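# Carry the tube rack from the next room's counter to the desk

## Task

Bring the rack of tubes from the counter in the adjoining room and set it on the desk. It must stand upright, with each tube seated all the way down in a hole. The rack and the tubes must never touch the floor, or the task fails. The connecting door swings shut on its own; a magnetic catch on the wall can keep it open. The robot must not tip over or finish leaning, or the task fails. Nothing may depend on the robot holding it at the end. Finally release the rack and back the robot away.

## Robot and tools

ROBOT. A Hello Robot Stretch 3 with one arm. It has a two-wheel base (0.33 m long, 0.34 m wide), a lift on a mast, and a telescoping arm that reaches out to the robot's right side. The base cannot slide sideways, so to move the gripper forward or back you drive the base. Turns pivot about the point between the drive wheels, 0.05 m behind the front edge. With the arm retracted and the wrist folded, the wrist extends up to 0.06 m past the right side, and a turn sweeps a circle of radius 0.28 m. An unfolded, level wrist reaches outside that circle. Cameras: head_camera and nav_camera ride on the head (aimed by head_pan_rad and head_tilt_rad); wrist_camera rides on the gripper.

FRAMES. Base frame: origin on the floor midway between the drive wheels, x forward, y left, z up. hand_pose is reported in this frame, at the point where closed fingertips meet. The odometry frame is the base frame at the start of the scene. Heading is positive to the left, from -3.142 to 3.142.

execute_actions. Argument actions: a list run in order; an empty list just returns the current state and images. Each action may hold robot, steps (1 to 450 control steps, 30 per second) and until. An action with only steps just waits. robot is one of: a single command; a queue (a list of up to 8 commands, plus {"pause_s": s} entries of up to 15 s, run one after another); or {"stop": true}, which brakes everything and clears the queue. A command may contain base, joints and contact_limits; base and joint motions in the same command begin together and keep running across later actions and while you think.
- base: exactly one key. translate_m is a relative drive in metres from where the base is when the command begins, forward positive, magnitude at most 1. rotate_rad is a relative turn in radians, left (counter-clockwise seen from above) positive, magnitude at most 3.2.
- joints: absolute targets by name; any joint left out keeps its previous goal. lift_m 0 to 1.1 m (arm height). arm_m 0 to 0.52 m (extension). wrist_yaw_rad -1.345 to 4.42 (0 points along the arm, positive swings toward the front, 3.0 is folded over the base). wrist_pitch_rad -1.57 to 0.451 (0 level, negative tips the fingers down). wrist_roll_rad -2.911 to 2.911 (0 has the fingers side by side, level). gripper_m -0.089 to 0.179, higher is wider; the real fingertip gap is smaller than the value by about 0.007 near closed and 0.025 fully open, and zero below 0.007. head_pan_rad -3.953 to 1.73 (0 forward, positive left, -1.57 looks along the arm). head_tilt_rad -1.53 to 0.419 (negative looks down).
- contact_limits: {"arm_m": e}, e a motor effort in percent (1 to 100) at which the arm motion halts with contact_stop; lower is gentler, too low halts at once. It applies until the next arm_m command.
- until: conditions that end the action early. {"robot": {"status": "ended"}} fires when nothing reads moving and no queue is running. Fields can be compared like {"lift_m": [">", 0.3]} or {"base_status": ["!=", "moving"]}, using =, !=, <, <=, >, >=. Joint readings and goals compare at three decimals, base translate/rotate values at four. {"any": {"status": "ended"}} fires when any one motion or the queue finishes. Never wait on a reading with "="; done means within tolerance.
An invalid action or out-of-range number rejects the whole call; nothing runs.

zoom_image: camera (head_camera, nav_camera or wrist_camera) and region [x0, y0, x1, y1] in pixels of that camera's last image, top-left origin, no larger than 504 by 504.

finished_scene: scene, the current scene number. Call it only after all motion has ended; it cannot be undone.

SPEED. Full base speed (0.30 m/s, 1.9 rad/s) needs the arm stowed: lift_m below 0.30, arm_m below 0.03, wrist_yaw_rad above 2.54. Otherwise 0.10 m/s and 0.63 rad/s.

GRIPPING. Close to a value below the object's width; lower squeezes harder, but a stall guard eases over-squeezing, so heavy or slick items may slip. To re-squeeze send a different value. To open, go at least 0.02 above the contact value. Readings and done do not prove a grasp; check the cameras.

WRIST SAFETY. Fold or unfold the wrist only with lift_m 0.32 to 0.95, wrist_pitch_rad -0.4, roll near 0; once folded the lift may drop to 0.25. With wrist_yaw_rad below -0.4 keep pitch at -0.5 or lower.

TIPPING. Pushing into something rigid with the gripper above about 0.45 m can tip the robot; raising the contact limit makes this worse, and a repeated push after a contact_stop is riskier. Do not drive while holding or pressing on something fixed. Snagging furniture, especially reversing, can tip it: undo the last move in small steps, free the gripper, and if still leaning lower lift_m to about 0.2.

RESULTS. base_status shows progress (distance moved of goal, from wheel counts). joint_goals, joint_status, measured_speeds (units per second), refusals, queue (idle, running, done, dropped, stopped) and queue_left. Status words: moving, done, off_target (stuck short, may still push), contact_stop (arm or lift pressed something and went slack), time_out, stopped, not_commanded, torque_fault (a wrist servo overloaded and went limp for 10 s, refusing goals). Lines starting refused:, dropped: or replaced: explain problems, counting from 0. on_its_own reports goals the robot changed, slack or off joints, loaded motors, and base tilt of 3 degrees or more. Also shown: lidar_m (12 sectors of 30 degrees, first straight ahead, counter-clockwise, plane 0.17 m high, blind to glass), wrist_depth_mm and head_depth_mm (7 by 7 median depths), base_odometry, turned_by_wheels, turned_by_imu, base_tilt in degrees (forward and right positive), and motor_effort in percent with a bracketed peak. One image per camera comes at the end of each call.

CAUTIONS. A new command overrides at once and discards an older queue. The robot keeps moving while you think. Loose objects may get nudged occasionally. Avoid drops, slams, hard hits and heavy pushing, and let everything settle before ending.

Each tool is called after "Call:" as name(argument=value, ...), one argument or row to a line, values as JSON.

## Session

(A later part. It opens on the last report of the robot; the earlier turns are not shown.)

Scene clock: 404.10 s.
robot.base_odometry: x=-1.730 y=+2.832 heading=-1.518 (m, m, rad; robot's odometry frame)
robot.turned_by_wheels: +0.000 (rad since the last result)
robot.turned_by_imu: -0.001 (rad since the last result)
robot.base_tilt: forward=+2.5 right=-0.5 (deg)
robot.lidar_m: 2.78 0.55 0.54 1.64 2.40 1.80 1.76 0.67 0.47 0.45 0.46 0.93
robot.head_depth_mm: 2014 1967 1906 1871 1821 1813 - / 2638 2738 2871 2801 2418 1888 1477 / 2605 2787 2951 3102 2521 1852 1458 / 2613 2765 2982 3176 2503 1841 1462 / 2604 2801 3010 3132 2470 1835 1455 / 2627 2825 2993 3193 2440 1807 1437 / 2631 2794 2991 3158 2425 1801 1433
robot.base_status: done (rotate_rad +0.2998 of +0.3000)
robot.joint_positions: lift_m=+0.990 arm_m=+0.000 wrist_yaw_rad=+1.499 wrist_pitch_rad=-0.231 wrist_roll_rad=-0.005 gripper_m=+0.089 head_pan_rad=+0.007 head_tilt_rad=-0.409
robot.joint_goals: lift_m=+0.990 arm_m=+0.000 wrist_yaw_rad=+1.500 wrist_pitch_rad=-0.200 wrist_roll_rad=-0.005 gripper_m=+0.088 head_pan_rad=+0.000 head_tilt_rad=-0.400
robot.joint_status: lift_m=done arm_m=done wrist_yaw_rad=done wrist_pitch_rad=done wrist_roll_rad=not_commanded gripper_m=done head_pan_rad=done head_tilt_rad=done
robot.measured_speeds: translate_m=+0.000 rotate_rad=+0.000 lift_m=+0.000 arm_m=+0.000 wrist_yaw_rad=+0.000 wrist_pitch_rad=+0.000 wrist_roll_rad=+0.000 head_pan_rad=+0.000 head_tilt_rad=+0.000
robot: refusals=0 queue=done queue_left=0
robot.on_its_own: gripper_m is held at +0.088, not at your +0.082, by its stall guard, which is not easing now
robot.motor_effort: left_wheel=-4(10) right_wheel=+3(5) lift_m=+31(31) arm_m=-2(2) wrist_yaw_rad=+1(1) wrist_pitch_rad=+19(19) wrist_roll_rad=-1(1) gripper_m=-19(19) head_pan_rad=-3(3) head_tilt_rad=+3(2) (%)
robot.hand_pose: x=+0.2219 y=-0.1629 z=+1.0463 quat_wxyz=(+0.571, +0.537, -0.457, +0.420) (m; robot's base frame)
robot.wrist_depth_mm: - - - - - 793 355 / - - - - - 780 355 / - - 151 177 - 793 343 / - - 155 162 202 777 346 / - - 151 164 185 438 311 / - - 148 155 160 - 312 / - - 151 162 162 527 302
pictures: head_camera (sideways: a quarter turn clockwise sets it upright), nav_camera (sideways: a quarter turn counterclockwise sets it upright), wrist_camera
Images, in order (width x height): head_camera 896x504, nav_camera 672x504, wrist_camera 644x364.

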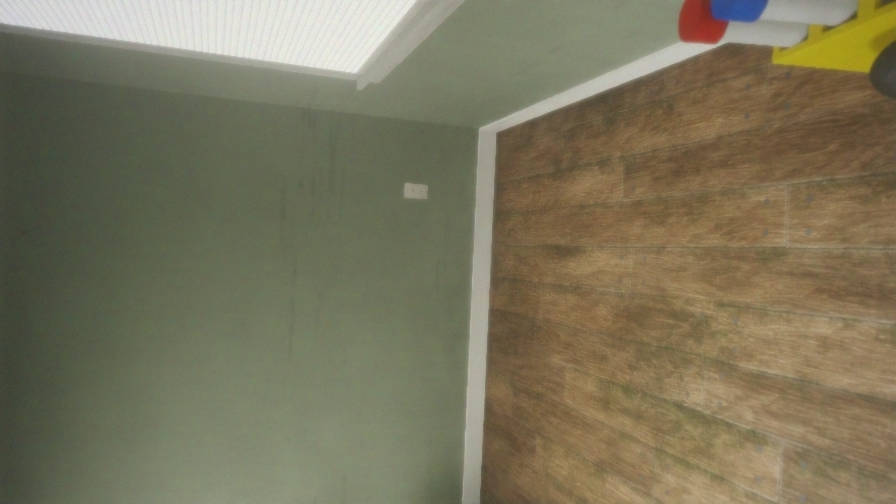

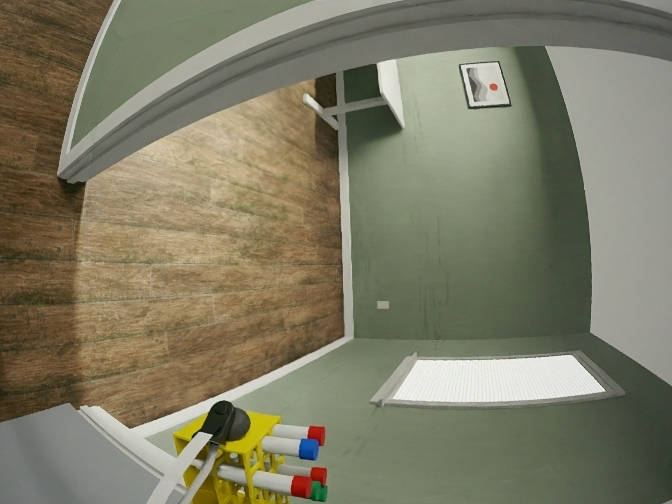

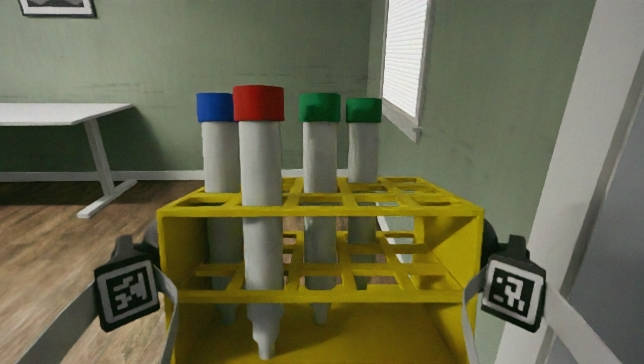

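Call:
execute_actions(
  actions=[
    {"robot":[{"base":{"translate_m":0.5}}],"steps":450,"until":{"robot":{"status":"ended"}}},
  ],
)

Call:
execute_actions(
  actions=[
    {"robot":[{"base":{"translate_m":0.75},"joints":{"head_pan_rad":0.7}}],"steps":450,"until":{"robot":{"status":"ended"}}},
  ],
)

Scene clock: 412.63 s.
robot.base_odometry: x=-1.703 y=+2.332 heading=-1.518 (m, m, rad; robot's odometry frame)
robot.turned_by_wheels: +0.000 (rad since the last result)
robot.turned_by_imu: +0.000 (rad since the last result)
robot.base_tilt: forward=+2.4 right=-0.5 (deg)
robot.lidar_m: 2.51 2.54 3.20 0.38 0.40 2.32 2.23 0.64 0.46 0.47 0.68 0.95
robot.head_depth_mm: 2117 2068 2010 1941 1908 1810 - / 2144 2296 2468 2611 2410 1861 1472 / 2179 2314 2474 2661 2500 1850 1468 / 2177 2307 2483 2648 2478 1846 1462 / 2176 2301 2471 2650 2453 1823 1451 / 2166 2320 2490 2680 2445 1817 1433 / 2197 2318 2479 2672 2412 1796 1431
robot.base_status: done (translate_m +0.5000 of +0.5000)
robot.joint_positions: lift_m=+0.990 arm_m=+0.000 wrist_yaw_rad=+1.499 wrist_pitch_rad=-0.231 wrist_roll_rad=-0.005 gripper_m=+0.089 head_pan_rad=+0.007 head_tilt_rad=-0.409
robot.joint_goals: lift_m=+0.990 arm_m=+0.000 wrist_yaw_rad=+1.500 wrist_pitch_rad=-0.200 wrist_roll_rad=-0.005 gripper_m=+0.088 head_pan_rad=+0.000 head_tilt_rad=-0.400
robot.joint_status: lift_m=done arm_m=done wrist_yaw_rad=done wrist_pitch_rad=done wrist_roll_rad=not_commanded gripper_m=done head_pan_rad=done head_tilt_rad=done
robot.measured_speeds: translate_m=+0.000 rotate_rad=+0.000 lift_m=+0.000 arm_m=+0.000 wrist_yaw_rad=+0.000 wrist_pitch_rad=+0.000 wrist_roll_rad=+0.000 head_pan_rad=+0.000 head_tilt_rad=+0.000
robot: refusals=0 queue=done queue_left=0
robot.on_its_own: gripper_m is held at +0.088, not at your +0.082, by its stall guard, which is not easing now
robot.motor_effort: left_wheel=-5(7) right_wheel=+3(6) lift_m=+31(32) arm_m=-2(2) wrist_yaw_rad=+1(1) wrist_pitch_rad=+19(19) wrist_roll_rad=-1(1) gripper_m=-20(20) head_pan_rad=-3(3) head_tilt_rad=+4(3) (%)
robot.hand_pose: x=+0.2219 y=-0.1629 z=+1.0463 quat_wxyz=(+0.571, +0.537, -0.457, +0.420) (m; robot's base frame)
robot.wrist_depth_mm: - - - - - 821 558 / - - - - - 820 564 / - - 151 176 - 818 555 / - - 156 163 201 814 559 / - - 150 165 184 683 561 / - - 149 154 159 - 561 / - - 151 162 162 827 550
pictures: head_camera (sideways: a quarter turn clockwise sets it upright), nav_camera (sideways: a quarter turn counterclockwise sets it upright), wrist_camera
Images, in order (width x height): head_camera 896x504, nav_camera 672x504, wrist_camera 644x364.

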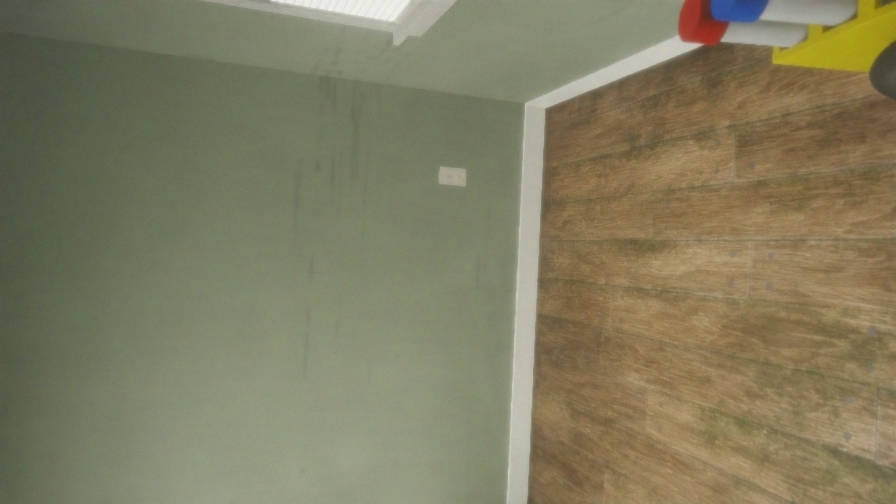

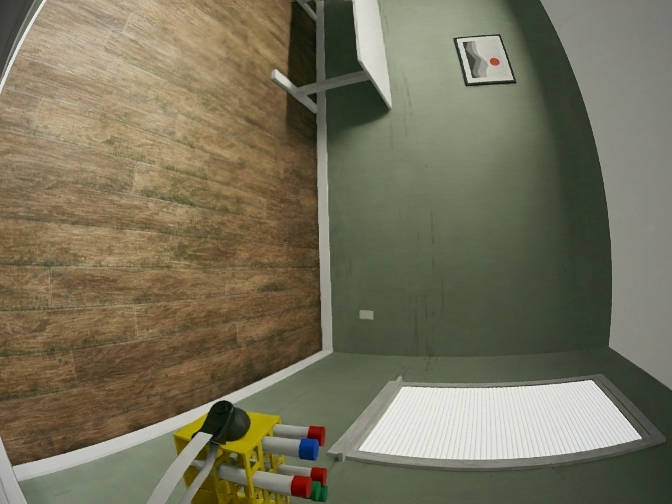

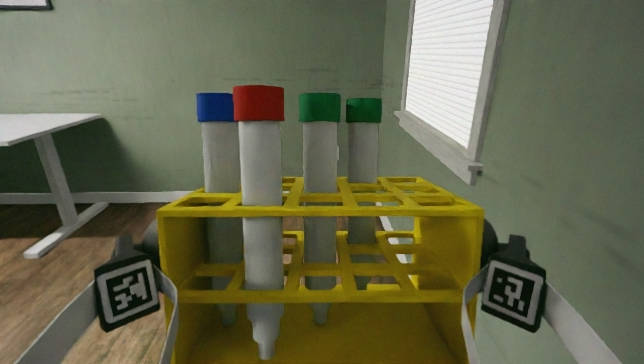

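Scene clock: 421.07 s.
robot.base_odometry: x=-1.664 y=+1.583 heading=-1.518 (m, m, rad; robot's odometry frame)
robot.turned_by_wheels: +0.000 (rad since the last result)
robot.turned_by_imu: +0.001 (rad since the last result)
robot.base_tilt: forward=+2.3 right=-0.5 (deg)
robot.lidar_m: 1.76 1.86 1.98 2.57 1.04 0.83 2.30 0.90 0.69 0.67 0.71 0.99
robot.head_depth_mm: 1600 1674 1761 1853 1955 1892 1491 / 1743 1788 1888 2013 2122 1869 1471 / 1854 1949 2071 2194 2282 1844 1468 / 1994 2100 2258 2378 2419 1848 1457 / 2180 2320 2467 2194 2259 1816 1448 / 2387 2579 2704 2839 2435 1808 1442 / 2684 2867 3017 3076 2385 1809 1443
robot.base_status: done (translate_m +0.7500 of +0.7500)
robot.joint_positions: lift_m=+0.990 arm_m=+0.000 wrist_yaw_rad=+1.499 wrist_pitch_rad=-0.231 wrist_roll_rad=-0.005 gripper_m=+0.089 head_pan_rad=+0.693 head_tilt_rad=-0.409
robot.joint_goals: lift_m=+0.990 arm_m=+0.000 wrist_yaw_rad=+1.500 wrist_pitch_rad=-0.200 wrist_roll_rad=-0.005 gripper_m=+0.088 head_pan_rad=+0.700 head_tilt_rad=-0.400
robot.joint_status: lift_m=done arm_m=done wrist_yaw_rad=done wrist_pitch_rad=done wrist_roll_rad=not_commanded gripper_m=done head_pan_rad=done head_tilt_rad=done
robot.measured_speeds: translate_m=+0.000 rotate_rad=+0.000 lift_m=+0.000 arm_m=+0.000 wrist_yaw_rad=+0.000 wrist_pitch_rad=+0.000 wrist_roll_rad=+0.000 head_pan_rad=+0.000 head_tilt_rad=+0.000
robot: refusals=0 queue=done queue_left=0
robot.on_its_own: gripper_m is held at +0.088, not at your +0.082, by its stall guard, which is not easing now
robot.motor_effort: left_wheel=-5(6) right_wheel=+2(5) lift_m=+31(32) arm_m=-2(1) wrist_yaw_rad=+1(2) wrist_pitch_rad=+19(19) wrist_roll_rad=-1(1) gripper_m=-19(20) head_pan_rad=+3(33) head_tilt_rad=+2(2) (%)
robot.hand_pose: x=+0.2219 y=-0.1629 z=+1.0463 quat_wxyz=(+0.571, +0.537, -0.457, +0.420) (m; robot's base frame)
robot.wrist_depth_mm: - - - - - 851 586 / - - - - - 854 576 / - - 152 176 - 876 586 / - - 155 162 201 856 581 / - - 150 165 184 736 569 / - - 149 154 159 - 568 / - - 150 163 162 897 572
pictures: head_camera (sideways: a quarter turn clockwise sets it upright), nav_camera (sideways: a quarter turn counterclockwise sets it upright), wrist_camera
Images, in order (width x height): head_camera 896x504, nav_camera 672x504, wrist_camera 644x364.

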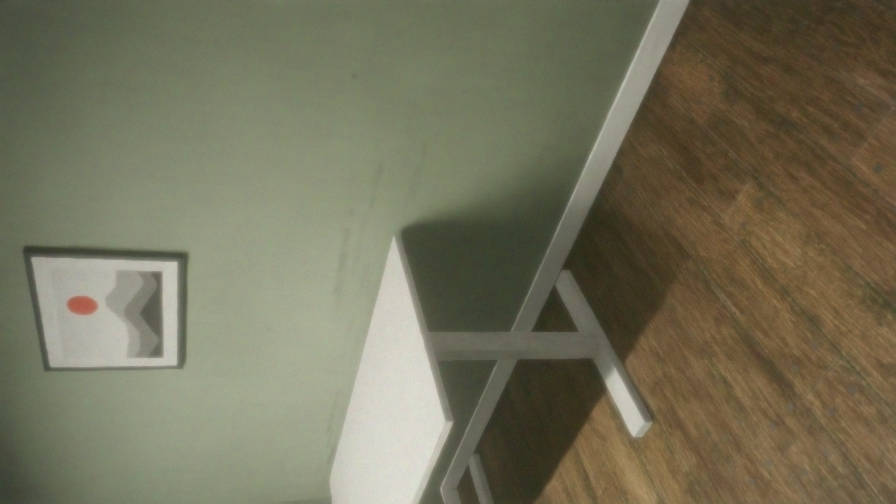

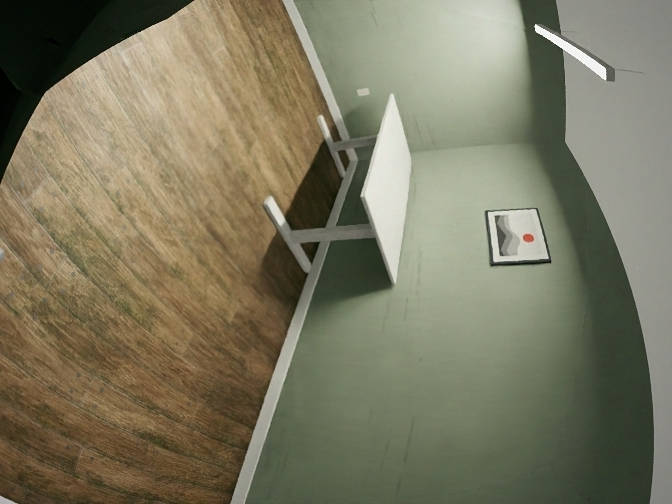

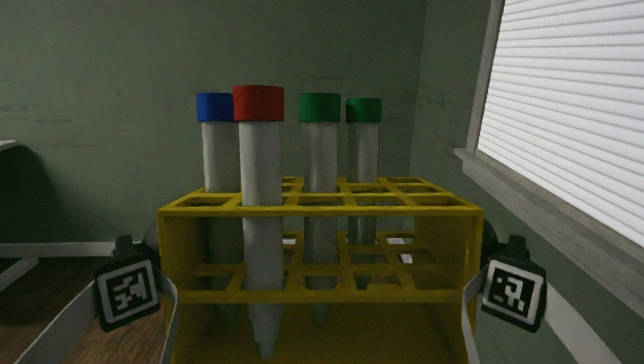

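Call:
execute_actions(
  actions=[
    {"robot":[{"base":{"translate_m":0.6},"joints":{"head_pan_rad":-0.9,"head_tilt_rad":-0.7}},{"base":{"rotate_rad":1.571}},{"base":{"translate_m":1.0}}],"steps":450,"until":{"robot":{"status":"ended"}}},
    {"steps":450,"until":{"robot":{"status":"ended"}}},
  ],
)

Scene clock: 447.60 s.
robot.base_odometry: x=-0.634 y=+1.037 heading=+0.053 (m, m, rad; robot's odometry frame)
robot.turned_by_wheels: +1.571 (rad since the last result)
robot.turned_by_imu: +1.575 (rad since the last result)
robot.base_tilt: forward=+2.4 right=-0.6 (deg)
robot.lidar_m: 2.08 1.80 1.36 1.32 1.38 1.74 1.68 1.65 1.24 1.20 0.88 1.78
robot.head_depth_mm: 1068 1158 1244 1377 1499 1495 - / 1146 1245 1292 1076 - - - / 1227 1343 1336 977 - - - / 1326 1468 1328 969 788 - 1172 / 1440 1616 1308 959 345 1412 1184 / 1582 1736 1300 951 311 324 1177 / 1759 1855 1276 313 - 293 1175
robot.base_status: done (translate_m +1.0000 of +1.0000)
robot.joint_positions: lift_m=+0.990 arm_m=+0.000 wrist_yaw_rad=+1.499 wrist_pitch_rad=-0.231 wrist_roll_rad=-0.005 gripper_m=+0.089 head_pan_rad=-0.893 head_tilt_rad=-0.692
robot.joint_goals: lift_m=+0.990 arm_m=+0.000 wrist_yaw_rad=+1.500 wrist_pitch_rad=-0.200 wrist_roll_rad=-0.005 gripper_m=+0.088 head_pan_rad=-0.900 head_tilt_rad=-0.700
robot.joint_status: lift_m=done arm_m=done wrist_yaw_rad=done wrist_pitch_rad=done wrist_roll_rad=not_commanded gripper_m=done head_pan_rad=done head_tilt_rad=done
robot.measured_speeds: translate_m=+0.000 rotate_rad=+0.000 lift_m=+0.000 arm_m=+0.000 wrist_yaw_rad=+0.000 wrist_pitch_rad=+0.000 wrist_roll_rad=+0.000 head_pan_rad=+0.000 head_tilt_rad=+0.000
robot: refusals=0 queue=done queue_left=0
robot.on_its_own: gripper_m is held at +0.088, not at your +0.082, by its stall guard, which is not easing now
robot.motor_effort: left_wheel=-4(11) right_wheel=+3(6) lift_m=+31(32) arm_m=-2(2) wrist_yaw_rad=+1(1) wrist_pitch_rad=+19(19) wrist_roll_rad=-1(1) gripper_m=-19(19) head_pan_rad=-3(35) head_tilt_rad=-3(20) (%)
robot.hand_pose: x=+0.2219 y=-0.1629 z=+1.0463 quat_wxyz=(+0.571, +0.537, -0.457, +0.420) (m; robot's base frame)
robot.wrist_depth_mm: - - - - - - - / - - - - - - - / - - 151 176 - - - / - - 156 162 200 - - / - - 150 164 185 764 794 / - - 148 154 159 - 617 / - - 150 162 162 507 513
pictures: head_camera (sideways: a quarter turn clockwise sets it upright), nav_camera (sideways: a quarter turn counterclockwise sets it upright), wrist_camera
Images, in order (width x height): head_camera 896x504, nav_camera 672x504, wrist_camera 644x364.

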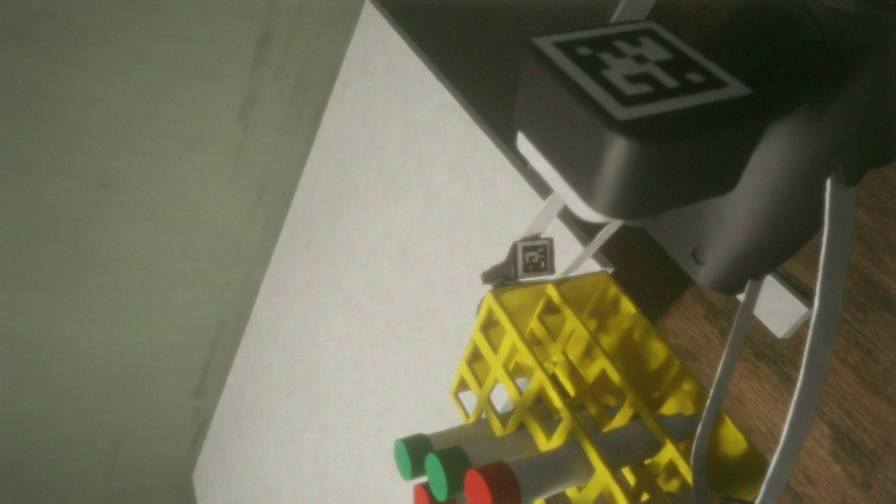

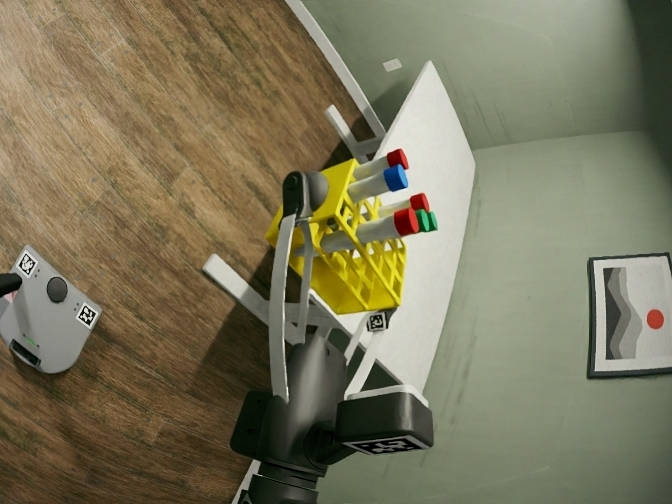

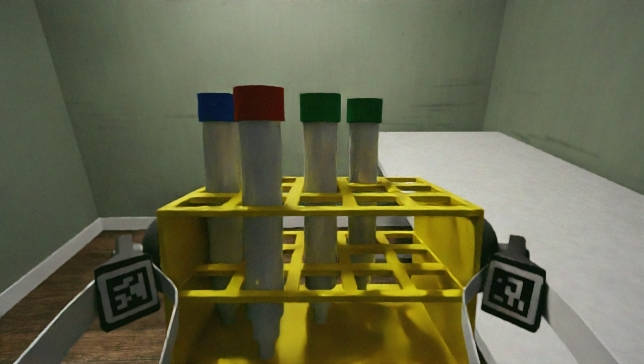

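Call:
execute_actions(
  actions=[
    {"robot":[{"base":{"translate_m":0.7}},{"joints":{"wrist_yaw_rad":1.0}},{"joints":{"wrist_yaw_rad":0.5}},{"joints":{"wrist_yaw_rad":0.0,"head_pan_rad":-1.5,"head_tilt_rad":-0.75}},{"joints":{"arm_m":0.3}}],"steps":450,"until":{"robot":{"status":"ended"}}},
  ],
)

Scene clock: 464.53 s.
robot.base_odometry: x=+0.065 y=+1.074 heading=+0.053 (m, m, rad; robot's odometry frame)
robot.turned_by_wheels: +0.000 (rad since the last result)
robot.turned_by_imu: -0.002 (rad since the last result)
robot.base_tilt: forward=+2.6 right=-0.6 (deg)
robot.lidar_m: 1.38 1.44 1.32 1.29 1.35 2.44 2.38 1.69 0.81 0.87 1.29 1.28
robot.head_depth_mm: 1003 - 1186 925 743 1344 1206 / 1006 - 1140 919 735 1321 1194 / 1031 - 1107 911 731 1353 1192 / 1039 1110 1165 907 727 1383 1181 / 1055 1182 1183 899 721 1376 1179 / 1064 1201 1172 888 735 1373 1176 / 1081 1214 1158 883 731 1362 1168
robot.base_status: done (translate_m +0.7000 of +0.7000)
robot.joint_positions: lift_m=+0.990 arm_m=+0.300 wrist_yaw_rad=+0.001 wrist_pitch_rad=-0.231 wrist_roll_rad=-0.005 gripper_m=+0.089 head_pan_rad=-1.493 head_tilt_rad=-0.741
robot.joint_goals: lift_m=+0.990 arm_m=+0.300 wrist_yaw_rad=+0.000 wrist_pitch_rad=-0.200 wrist_roll_rad=-0.005 gripper_m=+0.088 head_pan_rad=-1.500 head_tilt_rad=-0.750
robot.joint_status: lift_m=done arm_m=done wrist_yaw_rad=done wrist_pitch_rad=done wrist_roll_rad=not_commanded gripper_m=done head_pan_rad=done head_tilt_rad=done
robot.measured_speeds: translate_m=+0.000 rotate_rad=+0.000 lift_m=+0.000 arm_m=+0.000 wrist_yaw_rad=+0.000 wrist_pitch_rad=+0.000 wrist_roll_rad=+0.000 head_pan_rad=+0.000 head_tilt_rad=+0.000
robot: refusals=0 queue=done queue_left=0
robot.on_its_own: gripper_m is held at +0.088, not at your +0.082, by its stall guard, which is not easing now
robot.motor_effort: left_wheel=-5(6) right_wheel=+3(6) lift_m=+31(31) arm_m=+3(5) wrist_yaw_rad=+0(1) wrist_pitch_rad=+19(19) wrist_roll_rad=-1(1) gripper_m=-19(20) head_pan_rad=-3(31) head_tilt_rad=-3(7) (%)
robot.hand_pose: x=-0.0213 y=-0.6886 z=+1.0463 quat_wxyz=(+0.705, +0.082, -0.700, -0.081) (m; robot's base frame)
robot.wrist_depth_mm: 629 619 622 607 606 596 597 / 674 663 645 643 638 629 615 / 701 687 152 157 676 653 656 / 751 753 157 159 202 709 694 / 787 771 151 164 184 743 746 / 619 - 148 154 159 - 789 / 504 510 150 162 162 502 837
pictures: head_camera (sideways: a quarter turn clockwise sets it upright), nav_camera (sideways: a quarter turn counterclockwise sets it upright), wrist_camera
Images, in order (width x height): head_camera 896x504, nav_camera 672x504, wrist_camera 644x364.

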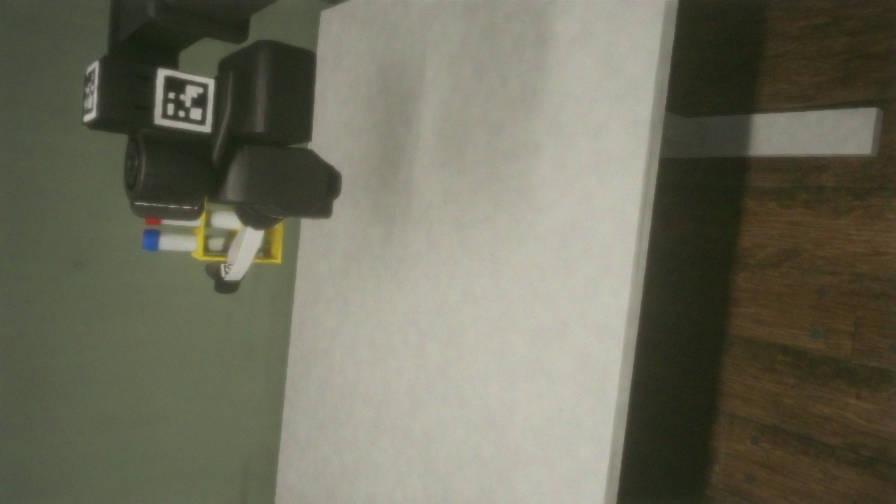

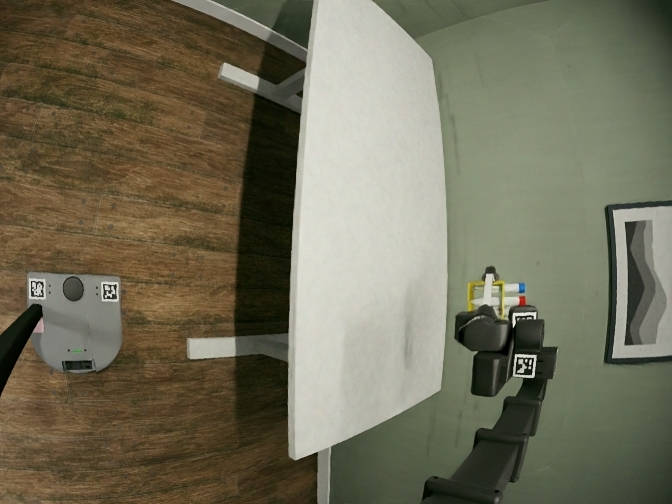

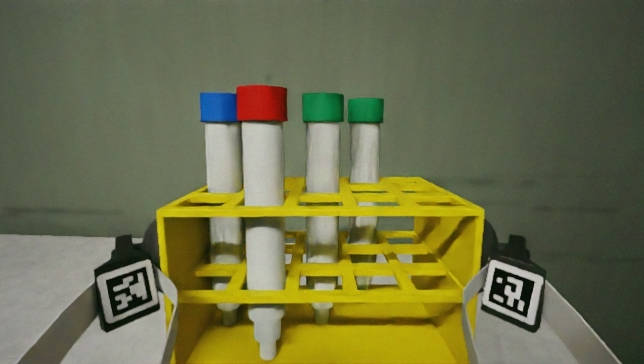

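Call:
execute_actions(
  actions=[
    {"robot":[{"joints":{"lift_m":0.79,"head_tilt_rad":-0.85}}],"steps":450,"until":{"robot":{"status":"ended"}}},
  ],
)

Scene clock: 470.53 s.
robot.base_odometry: x=+0.065 y=+1.074 heading=+0.053 (m, m, rad; robot's odometry frame)
robot.turned_by_wheels: +0.000 (rad since the last result)
robot.turned_by_imu: -0.001 (rad since the last result)
robot.base_tilt: forward=+2.5 right=-0.6 (deg)
robot.lidar_m: 1.38 1.45 1.33 1.29 1.35 2.45 2.38 1.68 0.80 0.87 1.30 1.28
robot.head_depth_mm: 1029 1167 1039 835 - - - / 1044 1181 1100 768 731 1305 1161 / 1056 1181 763 761 726 1321 1148 / 1058 1195 905 799 1429 1309 1144 / 1074 1201 990 793 1424 1305 1141 / 1091 1204 988 794 1409 1295 1141 / 1103 1208 978 783 1434 1291 1130
robot.base_status: done (translate_m +0.7000 of +0.7000)
robot.joint_positions: lift_m=+0.790 arm_m=+0.300 wrist_yaw_rad=+0.001 wrist_pitch_rad=-0.231 wrist_roll_rad=-0.005 gripper_m=+0.089 head_pan_rad=-1.493 head_tilt_rad=-0.839
robot.joint_goals: lift_m=+0.790 arm_m=+0.300 wrist_yaw_rad=+0.000 wrist_pitch_rad=-0.200 wrist_roll_rad=-0.005 gripper_m=+0.088 head_pan_rad=-1.500 head_tilt_rad=-0.850
robot.joint_status: lift_m=done arm_m=done wrist_yaw_rad=done wrist_pitch_rad=done wrist_roll_rad=not_commanded gripper_m=done head_pan_rad=done head_tilt_rad=done
robot.measured_speeds: translate_m=+0.000 rotate_rad=+0.000 lift_m=+0.000 arm_m=+0.000 wrist_yaw_rad=+0.000 wrist_pitch_rad=+0.000 wrist_roll_rad=+0.000 head_pan_rad=+0.000 head_tilt_rad=+0.000
robot: refusals=0 queue=done queue_left=0
robot.on_its_own: gripper_m is held at +0.088, not at your +0.082, by its stall guard, which is not easing now
robot.motor_effort: left_wheel=-5(5) right_wheel=+3(3) lift_m=+22(32) arm_m=+3(3) wrist_yaw_rad=-1(0) wrist_pitch_rad=+19(19) wrist_roll_rad=-1(1) gripper_m=-19(19) head_pan_rad=-3(3) head_tilt_rad=-4(11) (%)
robot.hand_pose: x=-0.0213 y=-0.6886 z=+0.8467 quat_wxyz=(+0.705, +0.082, -0.700, -0.081) (m; robot's base frame)
robot.wrist_depth_mm: 639 623 616 602 598 592 587 / 674 665 634 639 636 626 627 / 714 702 152 157 678 679 665 / 587 586 158 159 201 580 693 / 419 411 151 163 185 413 448 / 329 - 149 154 159 - 330 / 270 270 150 162 162 265 273
pictures: head_camera (sideways: a quarter turn clockwise sets it upright), nav_camera (sideways: a quarter turn counterclockwise sets it upright), wrist_camera
Images, in order (width x height): head_camera 896x504, nav_camera 672x504, wrist_camera 644x364.

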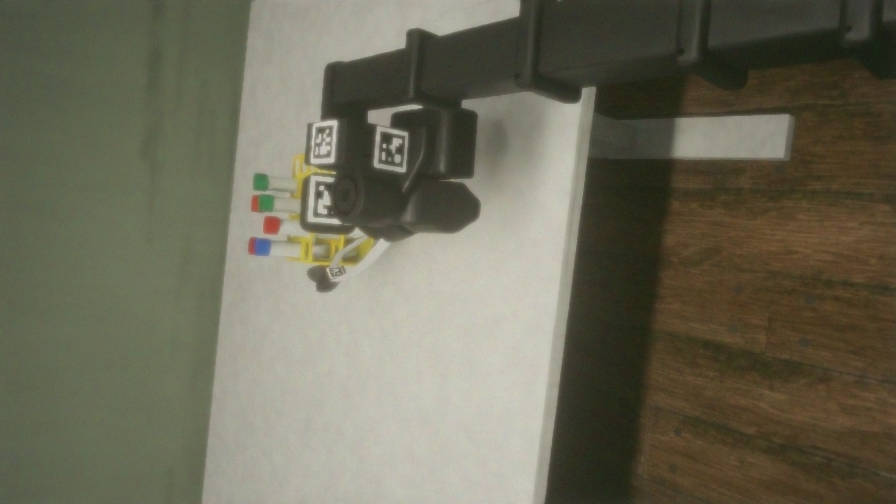

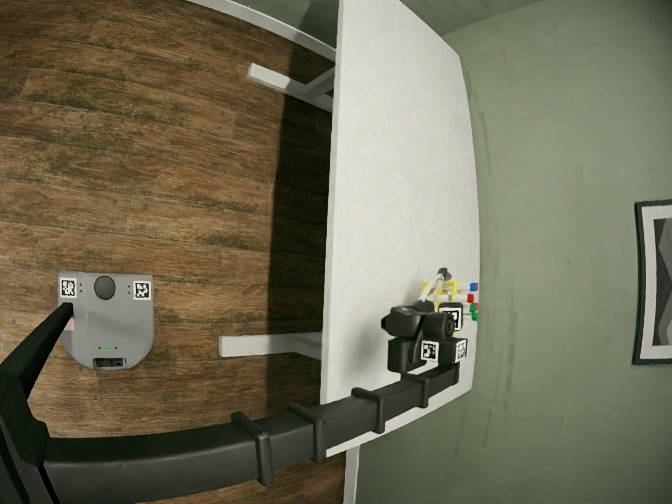

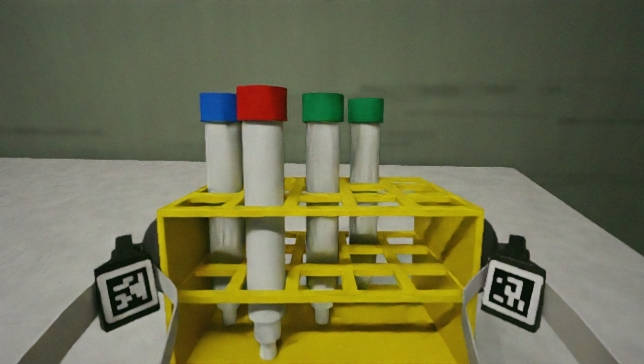

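Call:
execute_actions(
  actions=[
    {"robot":[{"joints":{"lift_m":0.715}}],"steps":450,"until":{"robot":{"status":"ended"}}},
  ],
)

Scene clock: 474.87 s.
robot.base_odometry: x=+0.065 y=+1.074 heading=+0.053 (m, m, rad; robot's odometry frame)
robot.turned_by_wheels: +0.000 (rad since the last result)
robot.turned_by_imu: -0.001 (rad since the last result)
robot.base_tilt: forward=+2.6 right=-0.5 (deg)
robot.lidar_m: 1.38 1.45 1.32 1.29 1.35 2.44 2.38 1.69 0.81 0.87 1.29 1.28
robot.head_depth_mm: 1030 1173 1032 826 714 1357 - / 1043 1186 1028 890 712 1277 1150 / 1057 1187 1015 - 1053 1314 1153 / 1065 1195 1004 793 1420 1309 1145 / 1080 1203 991 798 1421 1307 1141 / 1087 1199 988 792 1406 1295 1135 / 1097 1214 975 784 1427 1286 1130
robot.base_status: done (translate_m +0.7000 of +0.7000)
robot.joint_positions: lift_m=+0.715 arm_m=+0.300 wrist_yaw_rad=+0.001 wrist_pitch_rad=-0.231 wrist_roll_rad=-0.005 gripper_m=+0.089 head_pan_rad=-1.493 head_tilt_rad=-0.839
robot.joint_goals: lift_m=+0.715 arm_m=+0.300 wrist_yaw_rad=+0.000 wrist_pitch_rad=-0.200 wrist_roll_rad=-0.005 gripper_m=+0.088 head_pan_rad=-1.500 head_tilt_rad=-0.850
robot.joint_status: lift_m=done arm_m=done wrist_yaw_rad=done wrist_pitch_rad=done wrist_roll_rad=not_commanded gripper_m=done head_pan_rad=done head_tilt_rad=done
robot.measured_speeds: translate_m=+0.000 rotate_rad=+0.000 lift_m=+0.000 arm_m=+0.000 wrist_yaw_rad=+0.000 wrist_pitch_rad=+0.000 wrist_roll_rad=+0.000 head_pan_rad=+0.000 head_tilt_rad=+0.000
robot: refusals=0 queue=done queue_left=0
robot.on_its_own: gripper_m is held at +0.088, not at your +0.082, by its stall guard, which is not easing now
robot.motor_effort: left_wheel=-5(4) right_wheel=+3(3) lift_m=+23(23) arm_m=+3(3) wrist_yaw_rad=+0(0) wrist_pitch_rad=+19(19) wrist_roll_rad=-1(1) gripper_m=-20(19) head_pan_rad=-2(3) head_tilt_rad=-3(4) (%)
robot.hand_pose: x=-0.0213 y=-0.6886 z=+0.7717 quat_wxyz=(+0.705, +0.082, -0.700, -0.081) (m; robot's base frame)
robot.wrist_depth_mm: 633 625 620 609 604 592 594 / 685 660 637 629 638 633 615 / 651 644 151 157 656 647 657 / 392 387 156 158 337 391 394 / 281 273 150 164 184 274 280 / 219 - 148 159 158 - 220 / 180 179 151 161 161 177 180
pictures: head_camera (sideways: a quarter turn clockwise sets it upright), nav_camera (sideways: a quarter turn counterclockwise sets it upright), wrist_camera
Images, in order (width x height): head_camera 896x504, nav_camera 672x504, wrist_camera 644x364.

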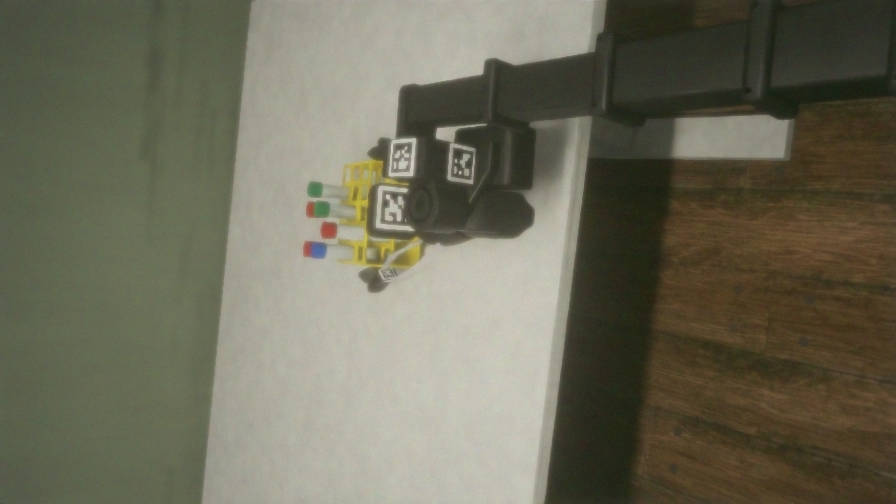

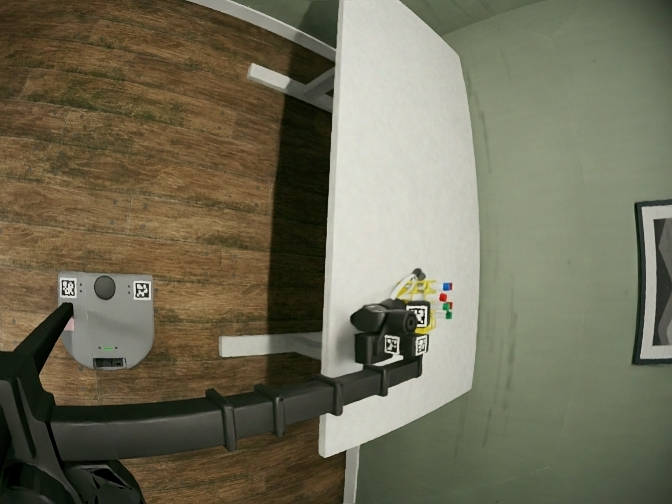

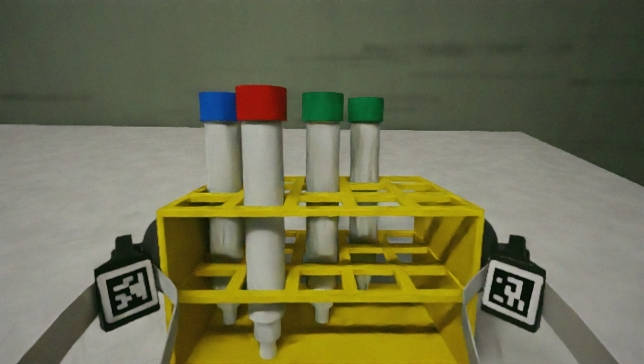

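Call:
execute_actions(
  actions=[
    {"robot":[{"joints":{"lift_m":0.703}}],"steps":450,"until":{"robot":{"status":"ended"}}},
  ],
)

Scene clock: 478.27 s.
robot.base_odometry: x=+0.065 y=+1.074 heading=+0.053 (m, m, rad; robot's odometry frame)
robot.turned_by_wheels: +0.000 (rad since the last result)
robot.turned_by_imu: -0.001 (rad since the last result)
robot.base_tilt: forward=+2.3 right=-0.4 (deg)
robot.lidar_m: 1.38 1.45 1.32 1.29 1.35 2.45 2.38 1.68 0.81 0.87 1.30 1.28
robot.head_depth_mm: 1023 1179 1038 823 715 1364 - / 1047 1184 1024 870 - 1288 1135 / 1051 1193 1014 - 1423 1310 1152 / 1068 1193 1009 791 1425 1322 1142 / 1079 1200 996 799 1420 1299 1137 / 1091 1204 986 791 1415 1294 1135 / 1100 1212 975 783 1433 1292 1137
robot.base_status: done (translate_m +0.7000 of +0.7000)
robot.joint_positions: lift_m=+0.703 arm_m=+0.300 wrist_yaw_rad=+0.001 wrist_pitch_rad=-0.214 wrist_roll_rad=-0.005 gripper_m=+0.089 head_pan_rad=-1.493 head_tilt_rad=-0.839
robot.joint_goals: lift_m=+0.703 arm_m=+0.300 wrist_yaw_rad=+0.000 wrist_pitch_rad=-0.200 wrist_roll_rad=-0.005 gripper_m=+0.088 head_pan_rad=-1.500 head_tilt_rad=-0.850
robot.joint_status: lift_m=done arm_m=done wrist_yaw_rad=done wrist_pitch_rad=done wrist_roll_rad=not_commanded gripper_m=done head_pan_rad=done head_tilt_rad=done
robot.measured_speeds: translate_m=+0.000 rotate_rad=+0.000 lift_m=+0.000 arm_m=+0.000 wrist_yaw_rad=+0.000 wrist_pitch_rad=+0.000 wrist_roll_rad=+0.000 head_pan_rad=+0.000 head_tilt_rad=+0.000
robot: refusals=0 queue=done queue_left=0
robot.on_its_own: gripper_m is held at +0.088, not at your +0.082, by its stall guard, which is not easing now
robot.motor_effort: left_wheel=-5(5) right_wheel=+2(3) lift_m=+21(23) arm_m=+3(3) wrist_yaw_rad=-1(0) wrist_pitch_rad=+9(19) wrist_roll_rad=-1(1) gripper_m=-19(19) head_pan_rad=-3(3) head_tilt_rad=-4(4) (%)
robot.hand_pose: x=-0.0213 y=-0.6900 z=+0.7640 quat_wxyz=(+0.705, +0.076, -0.701, -0.075) (m; robot's base frame)
robot.wrist_depth_mm: 628 639 616 610 599 596 586 / 680 648 641 647 627 628 618 / 650 647 147 174 655 642 659 / 382 381 146 155 182 384 378 / 271 264 151 164 180 264 271 / 210 - 147 154 154 - 210 / 172 170 152 159 159 168 172
pictures: head_camera (sideways: a quarter turn clockwise sets it upright), nav_camera (sideways: a quarter turn counterclockwise sets it upright), wrist_camera
Images, in order (width x height): head_camera 896x504, nav_camera 672x504, wrist_camera 644x364.

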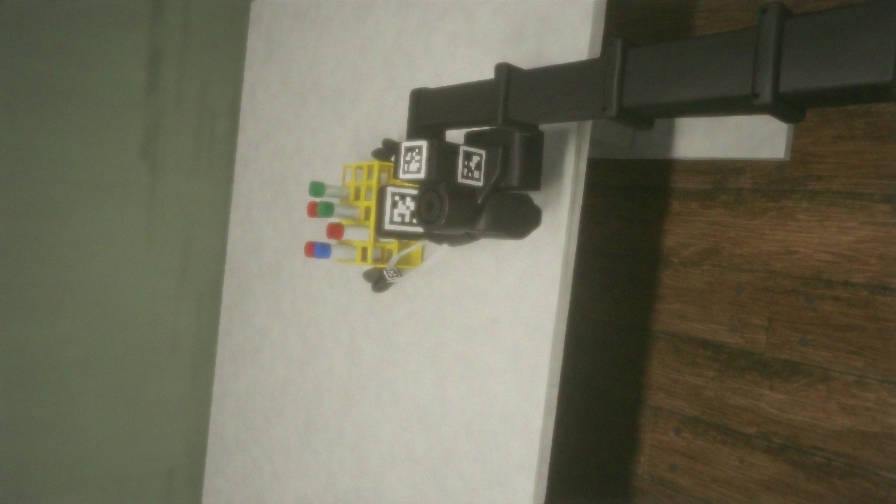

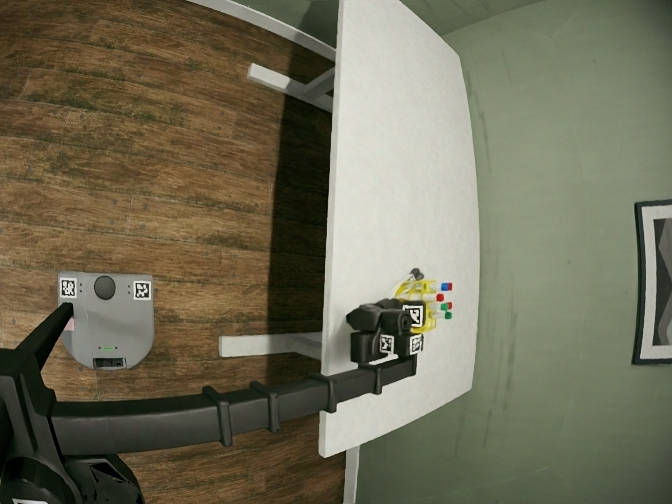

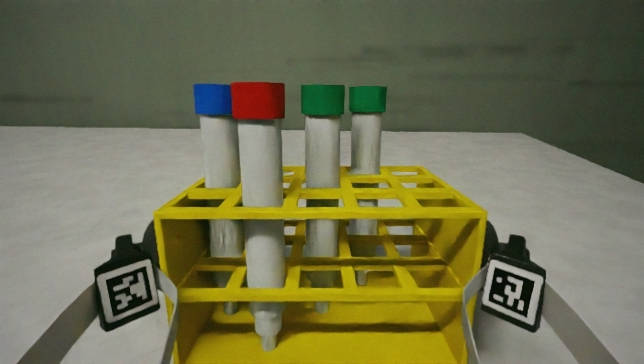

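Far edge landed and the rack is rotating level. A little lower, then release.

Call:
execute_actions(
  actions=[
    {"robot":[{"joints":{"lift_m":0.696}},{"joints":{"gripper_m":0.12}},{"joints":{"gripper_m":0.179}},{"joints":{"arm_m":0.17}}],"steps":450,"until":{"robot":{"status":"ended"}}},
  ],
)

Scene clock: 483.93 s.
robot.base_odometry: x=+0.065 y=+1.074 heading=+0.053 (m, m, rad; robot's odometry frame)
robot.turned_by_wheels: +0.000 (rad since the last result)
robot.turned_by_imu: -0.002 (rad since the last result)
robot.base_tilt: forward=+2.6 right=-0.5 (deg)
robot.lidar_m: 1.38 1.45 1.33 1.29 1.35 2.44 2.38 1.69 0.81 0.87 1.29 1.28
robot.head_depth_mm: 1032 1169 1036 824 716 1357 - / 1040 1190 1020 814 - - 1160 / 1053 1183 1015 811 - 1282 1157 / 1059 1187 1003 804 1439 1307 1152 / 1080 1209 992 806 1420 1307 1145 / 1088 1194 981 786 1441 1297 1132 / 1097 1214 975 787 1437 1289 1132
robot.base_status: done (translate_m +0.7000 of +0.7000)
robot.joint_positions: lift_m=+0.696 arm_m=+0.170 wrist_yaw_rad=+0.001 wrist_pitch_rad=-0.218 wrist_roll_rad=-0.005 gripper_m=+0.179 head_pan_rad=-1.493 head_tilt_rad=-0.840
robot.joint_goals: lift_m=+0.696 arm_m=+0.170 wrist_yaw_rad=+0.000 wrist_pitch_rad=-0.200 wrist_roll_rad=-0.005 gripper_m=+0.179 head_pan_rad=-1.500 head_tilt_rad=-0.850
robot.joint_status: lift_m=done arm_m=done wrist_yaw_rad=done wrist_pitch_rad=done wrist_roll_rad=not_commanded gripper_m=done head_pan_rad=done head_tilt_rad=done
robot.measured_speeds: translate_m=+0.000 rotate_rad=+0.000 lift_m=+0.000 arm_m=+0.000 wrist_yaw_rad=+0.000 wrist_pitch_rad=+0.000 wrist_roll_rad=+0.000 head_pan_rad=+0.000 head_tilt_rad=+0.000
robot: refusals=0 queue=done queue_left=0
robot.motor_effort: left_wheel=-5(5) right_wheel=+2(2) lift_m=+22(22) arm_m=-1(2) wrist_yaw_rad=+0(0) wrist_pitch_rad=+11(11) wrist_roll_rad=-1(1) gripper_m=+0(86) head_pan_rad=-3(3) head_tilt_rad=-4(3) (%)
robot.hand_pose: x=-0.0213 y=-0.5602 z=+0.7561 quat_wxyz=(+0.705, +0.077, -0.701, -0.077) (m; robot's base frame)
robot.wrist_depth_mm: 745 749 734 728 710 709 695 / 802 781 771 288 749 751 734 / 614 620 543 275 534 610 781 / 360 363 309 277 308 359 356 / 271 255 255 255 255 271 257 / - 198 198 199 198 199 203 / 156 162 161 161 162 162 156
pictures: head_camera (sideways: a quarter turn clockwise sets it upright), nav_camera (sideways: a quarter turn counterclockwise sets it upright), wrist_camera
Images, in order (width x height): head_camera 896x504, nav_camera 672x504, wrist_camera 644x364.

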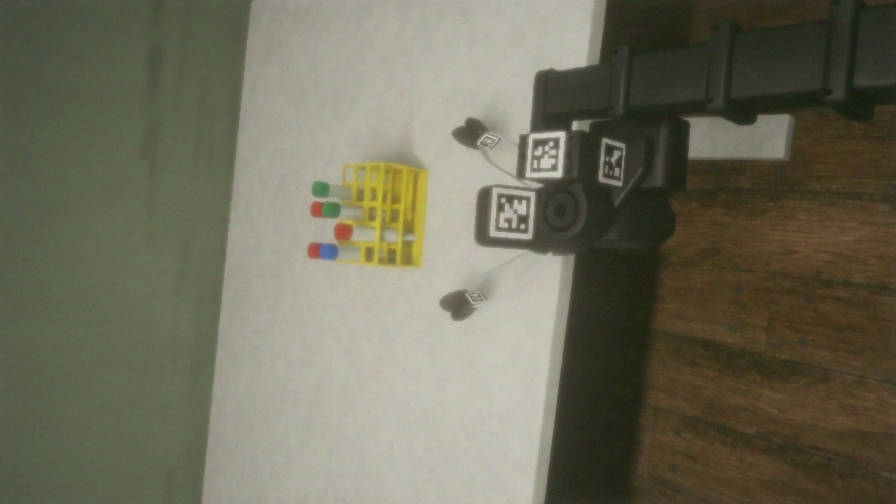

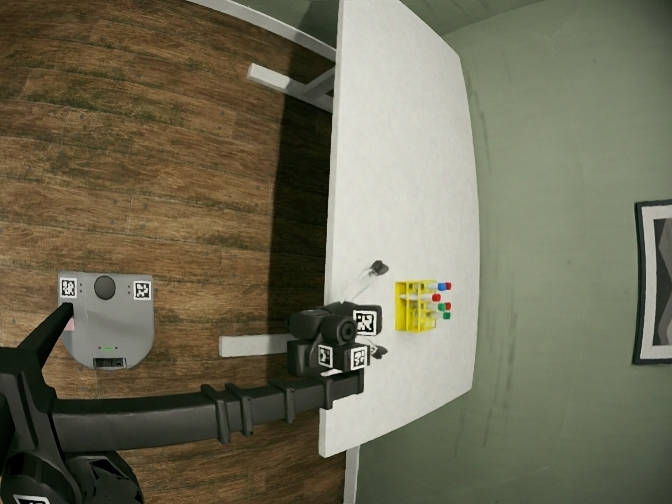

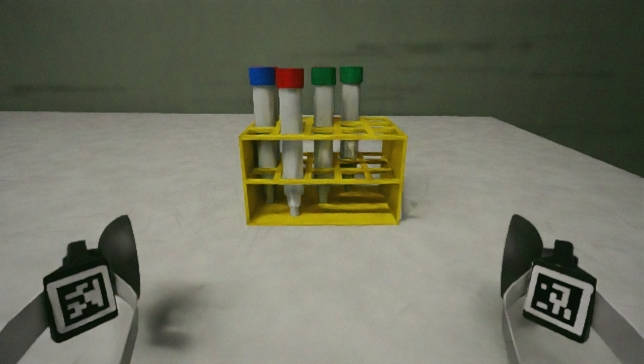

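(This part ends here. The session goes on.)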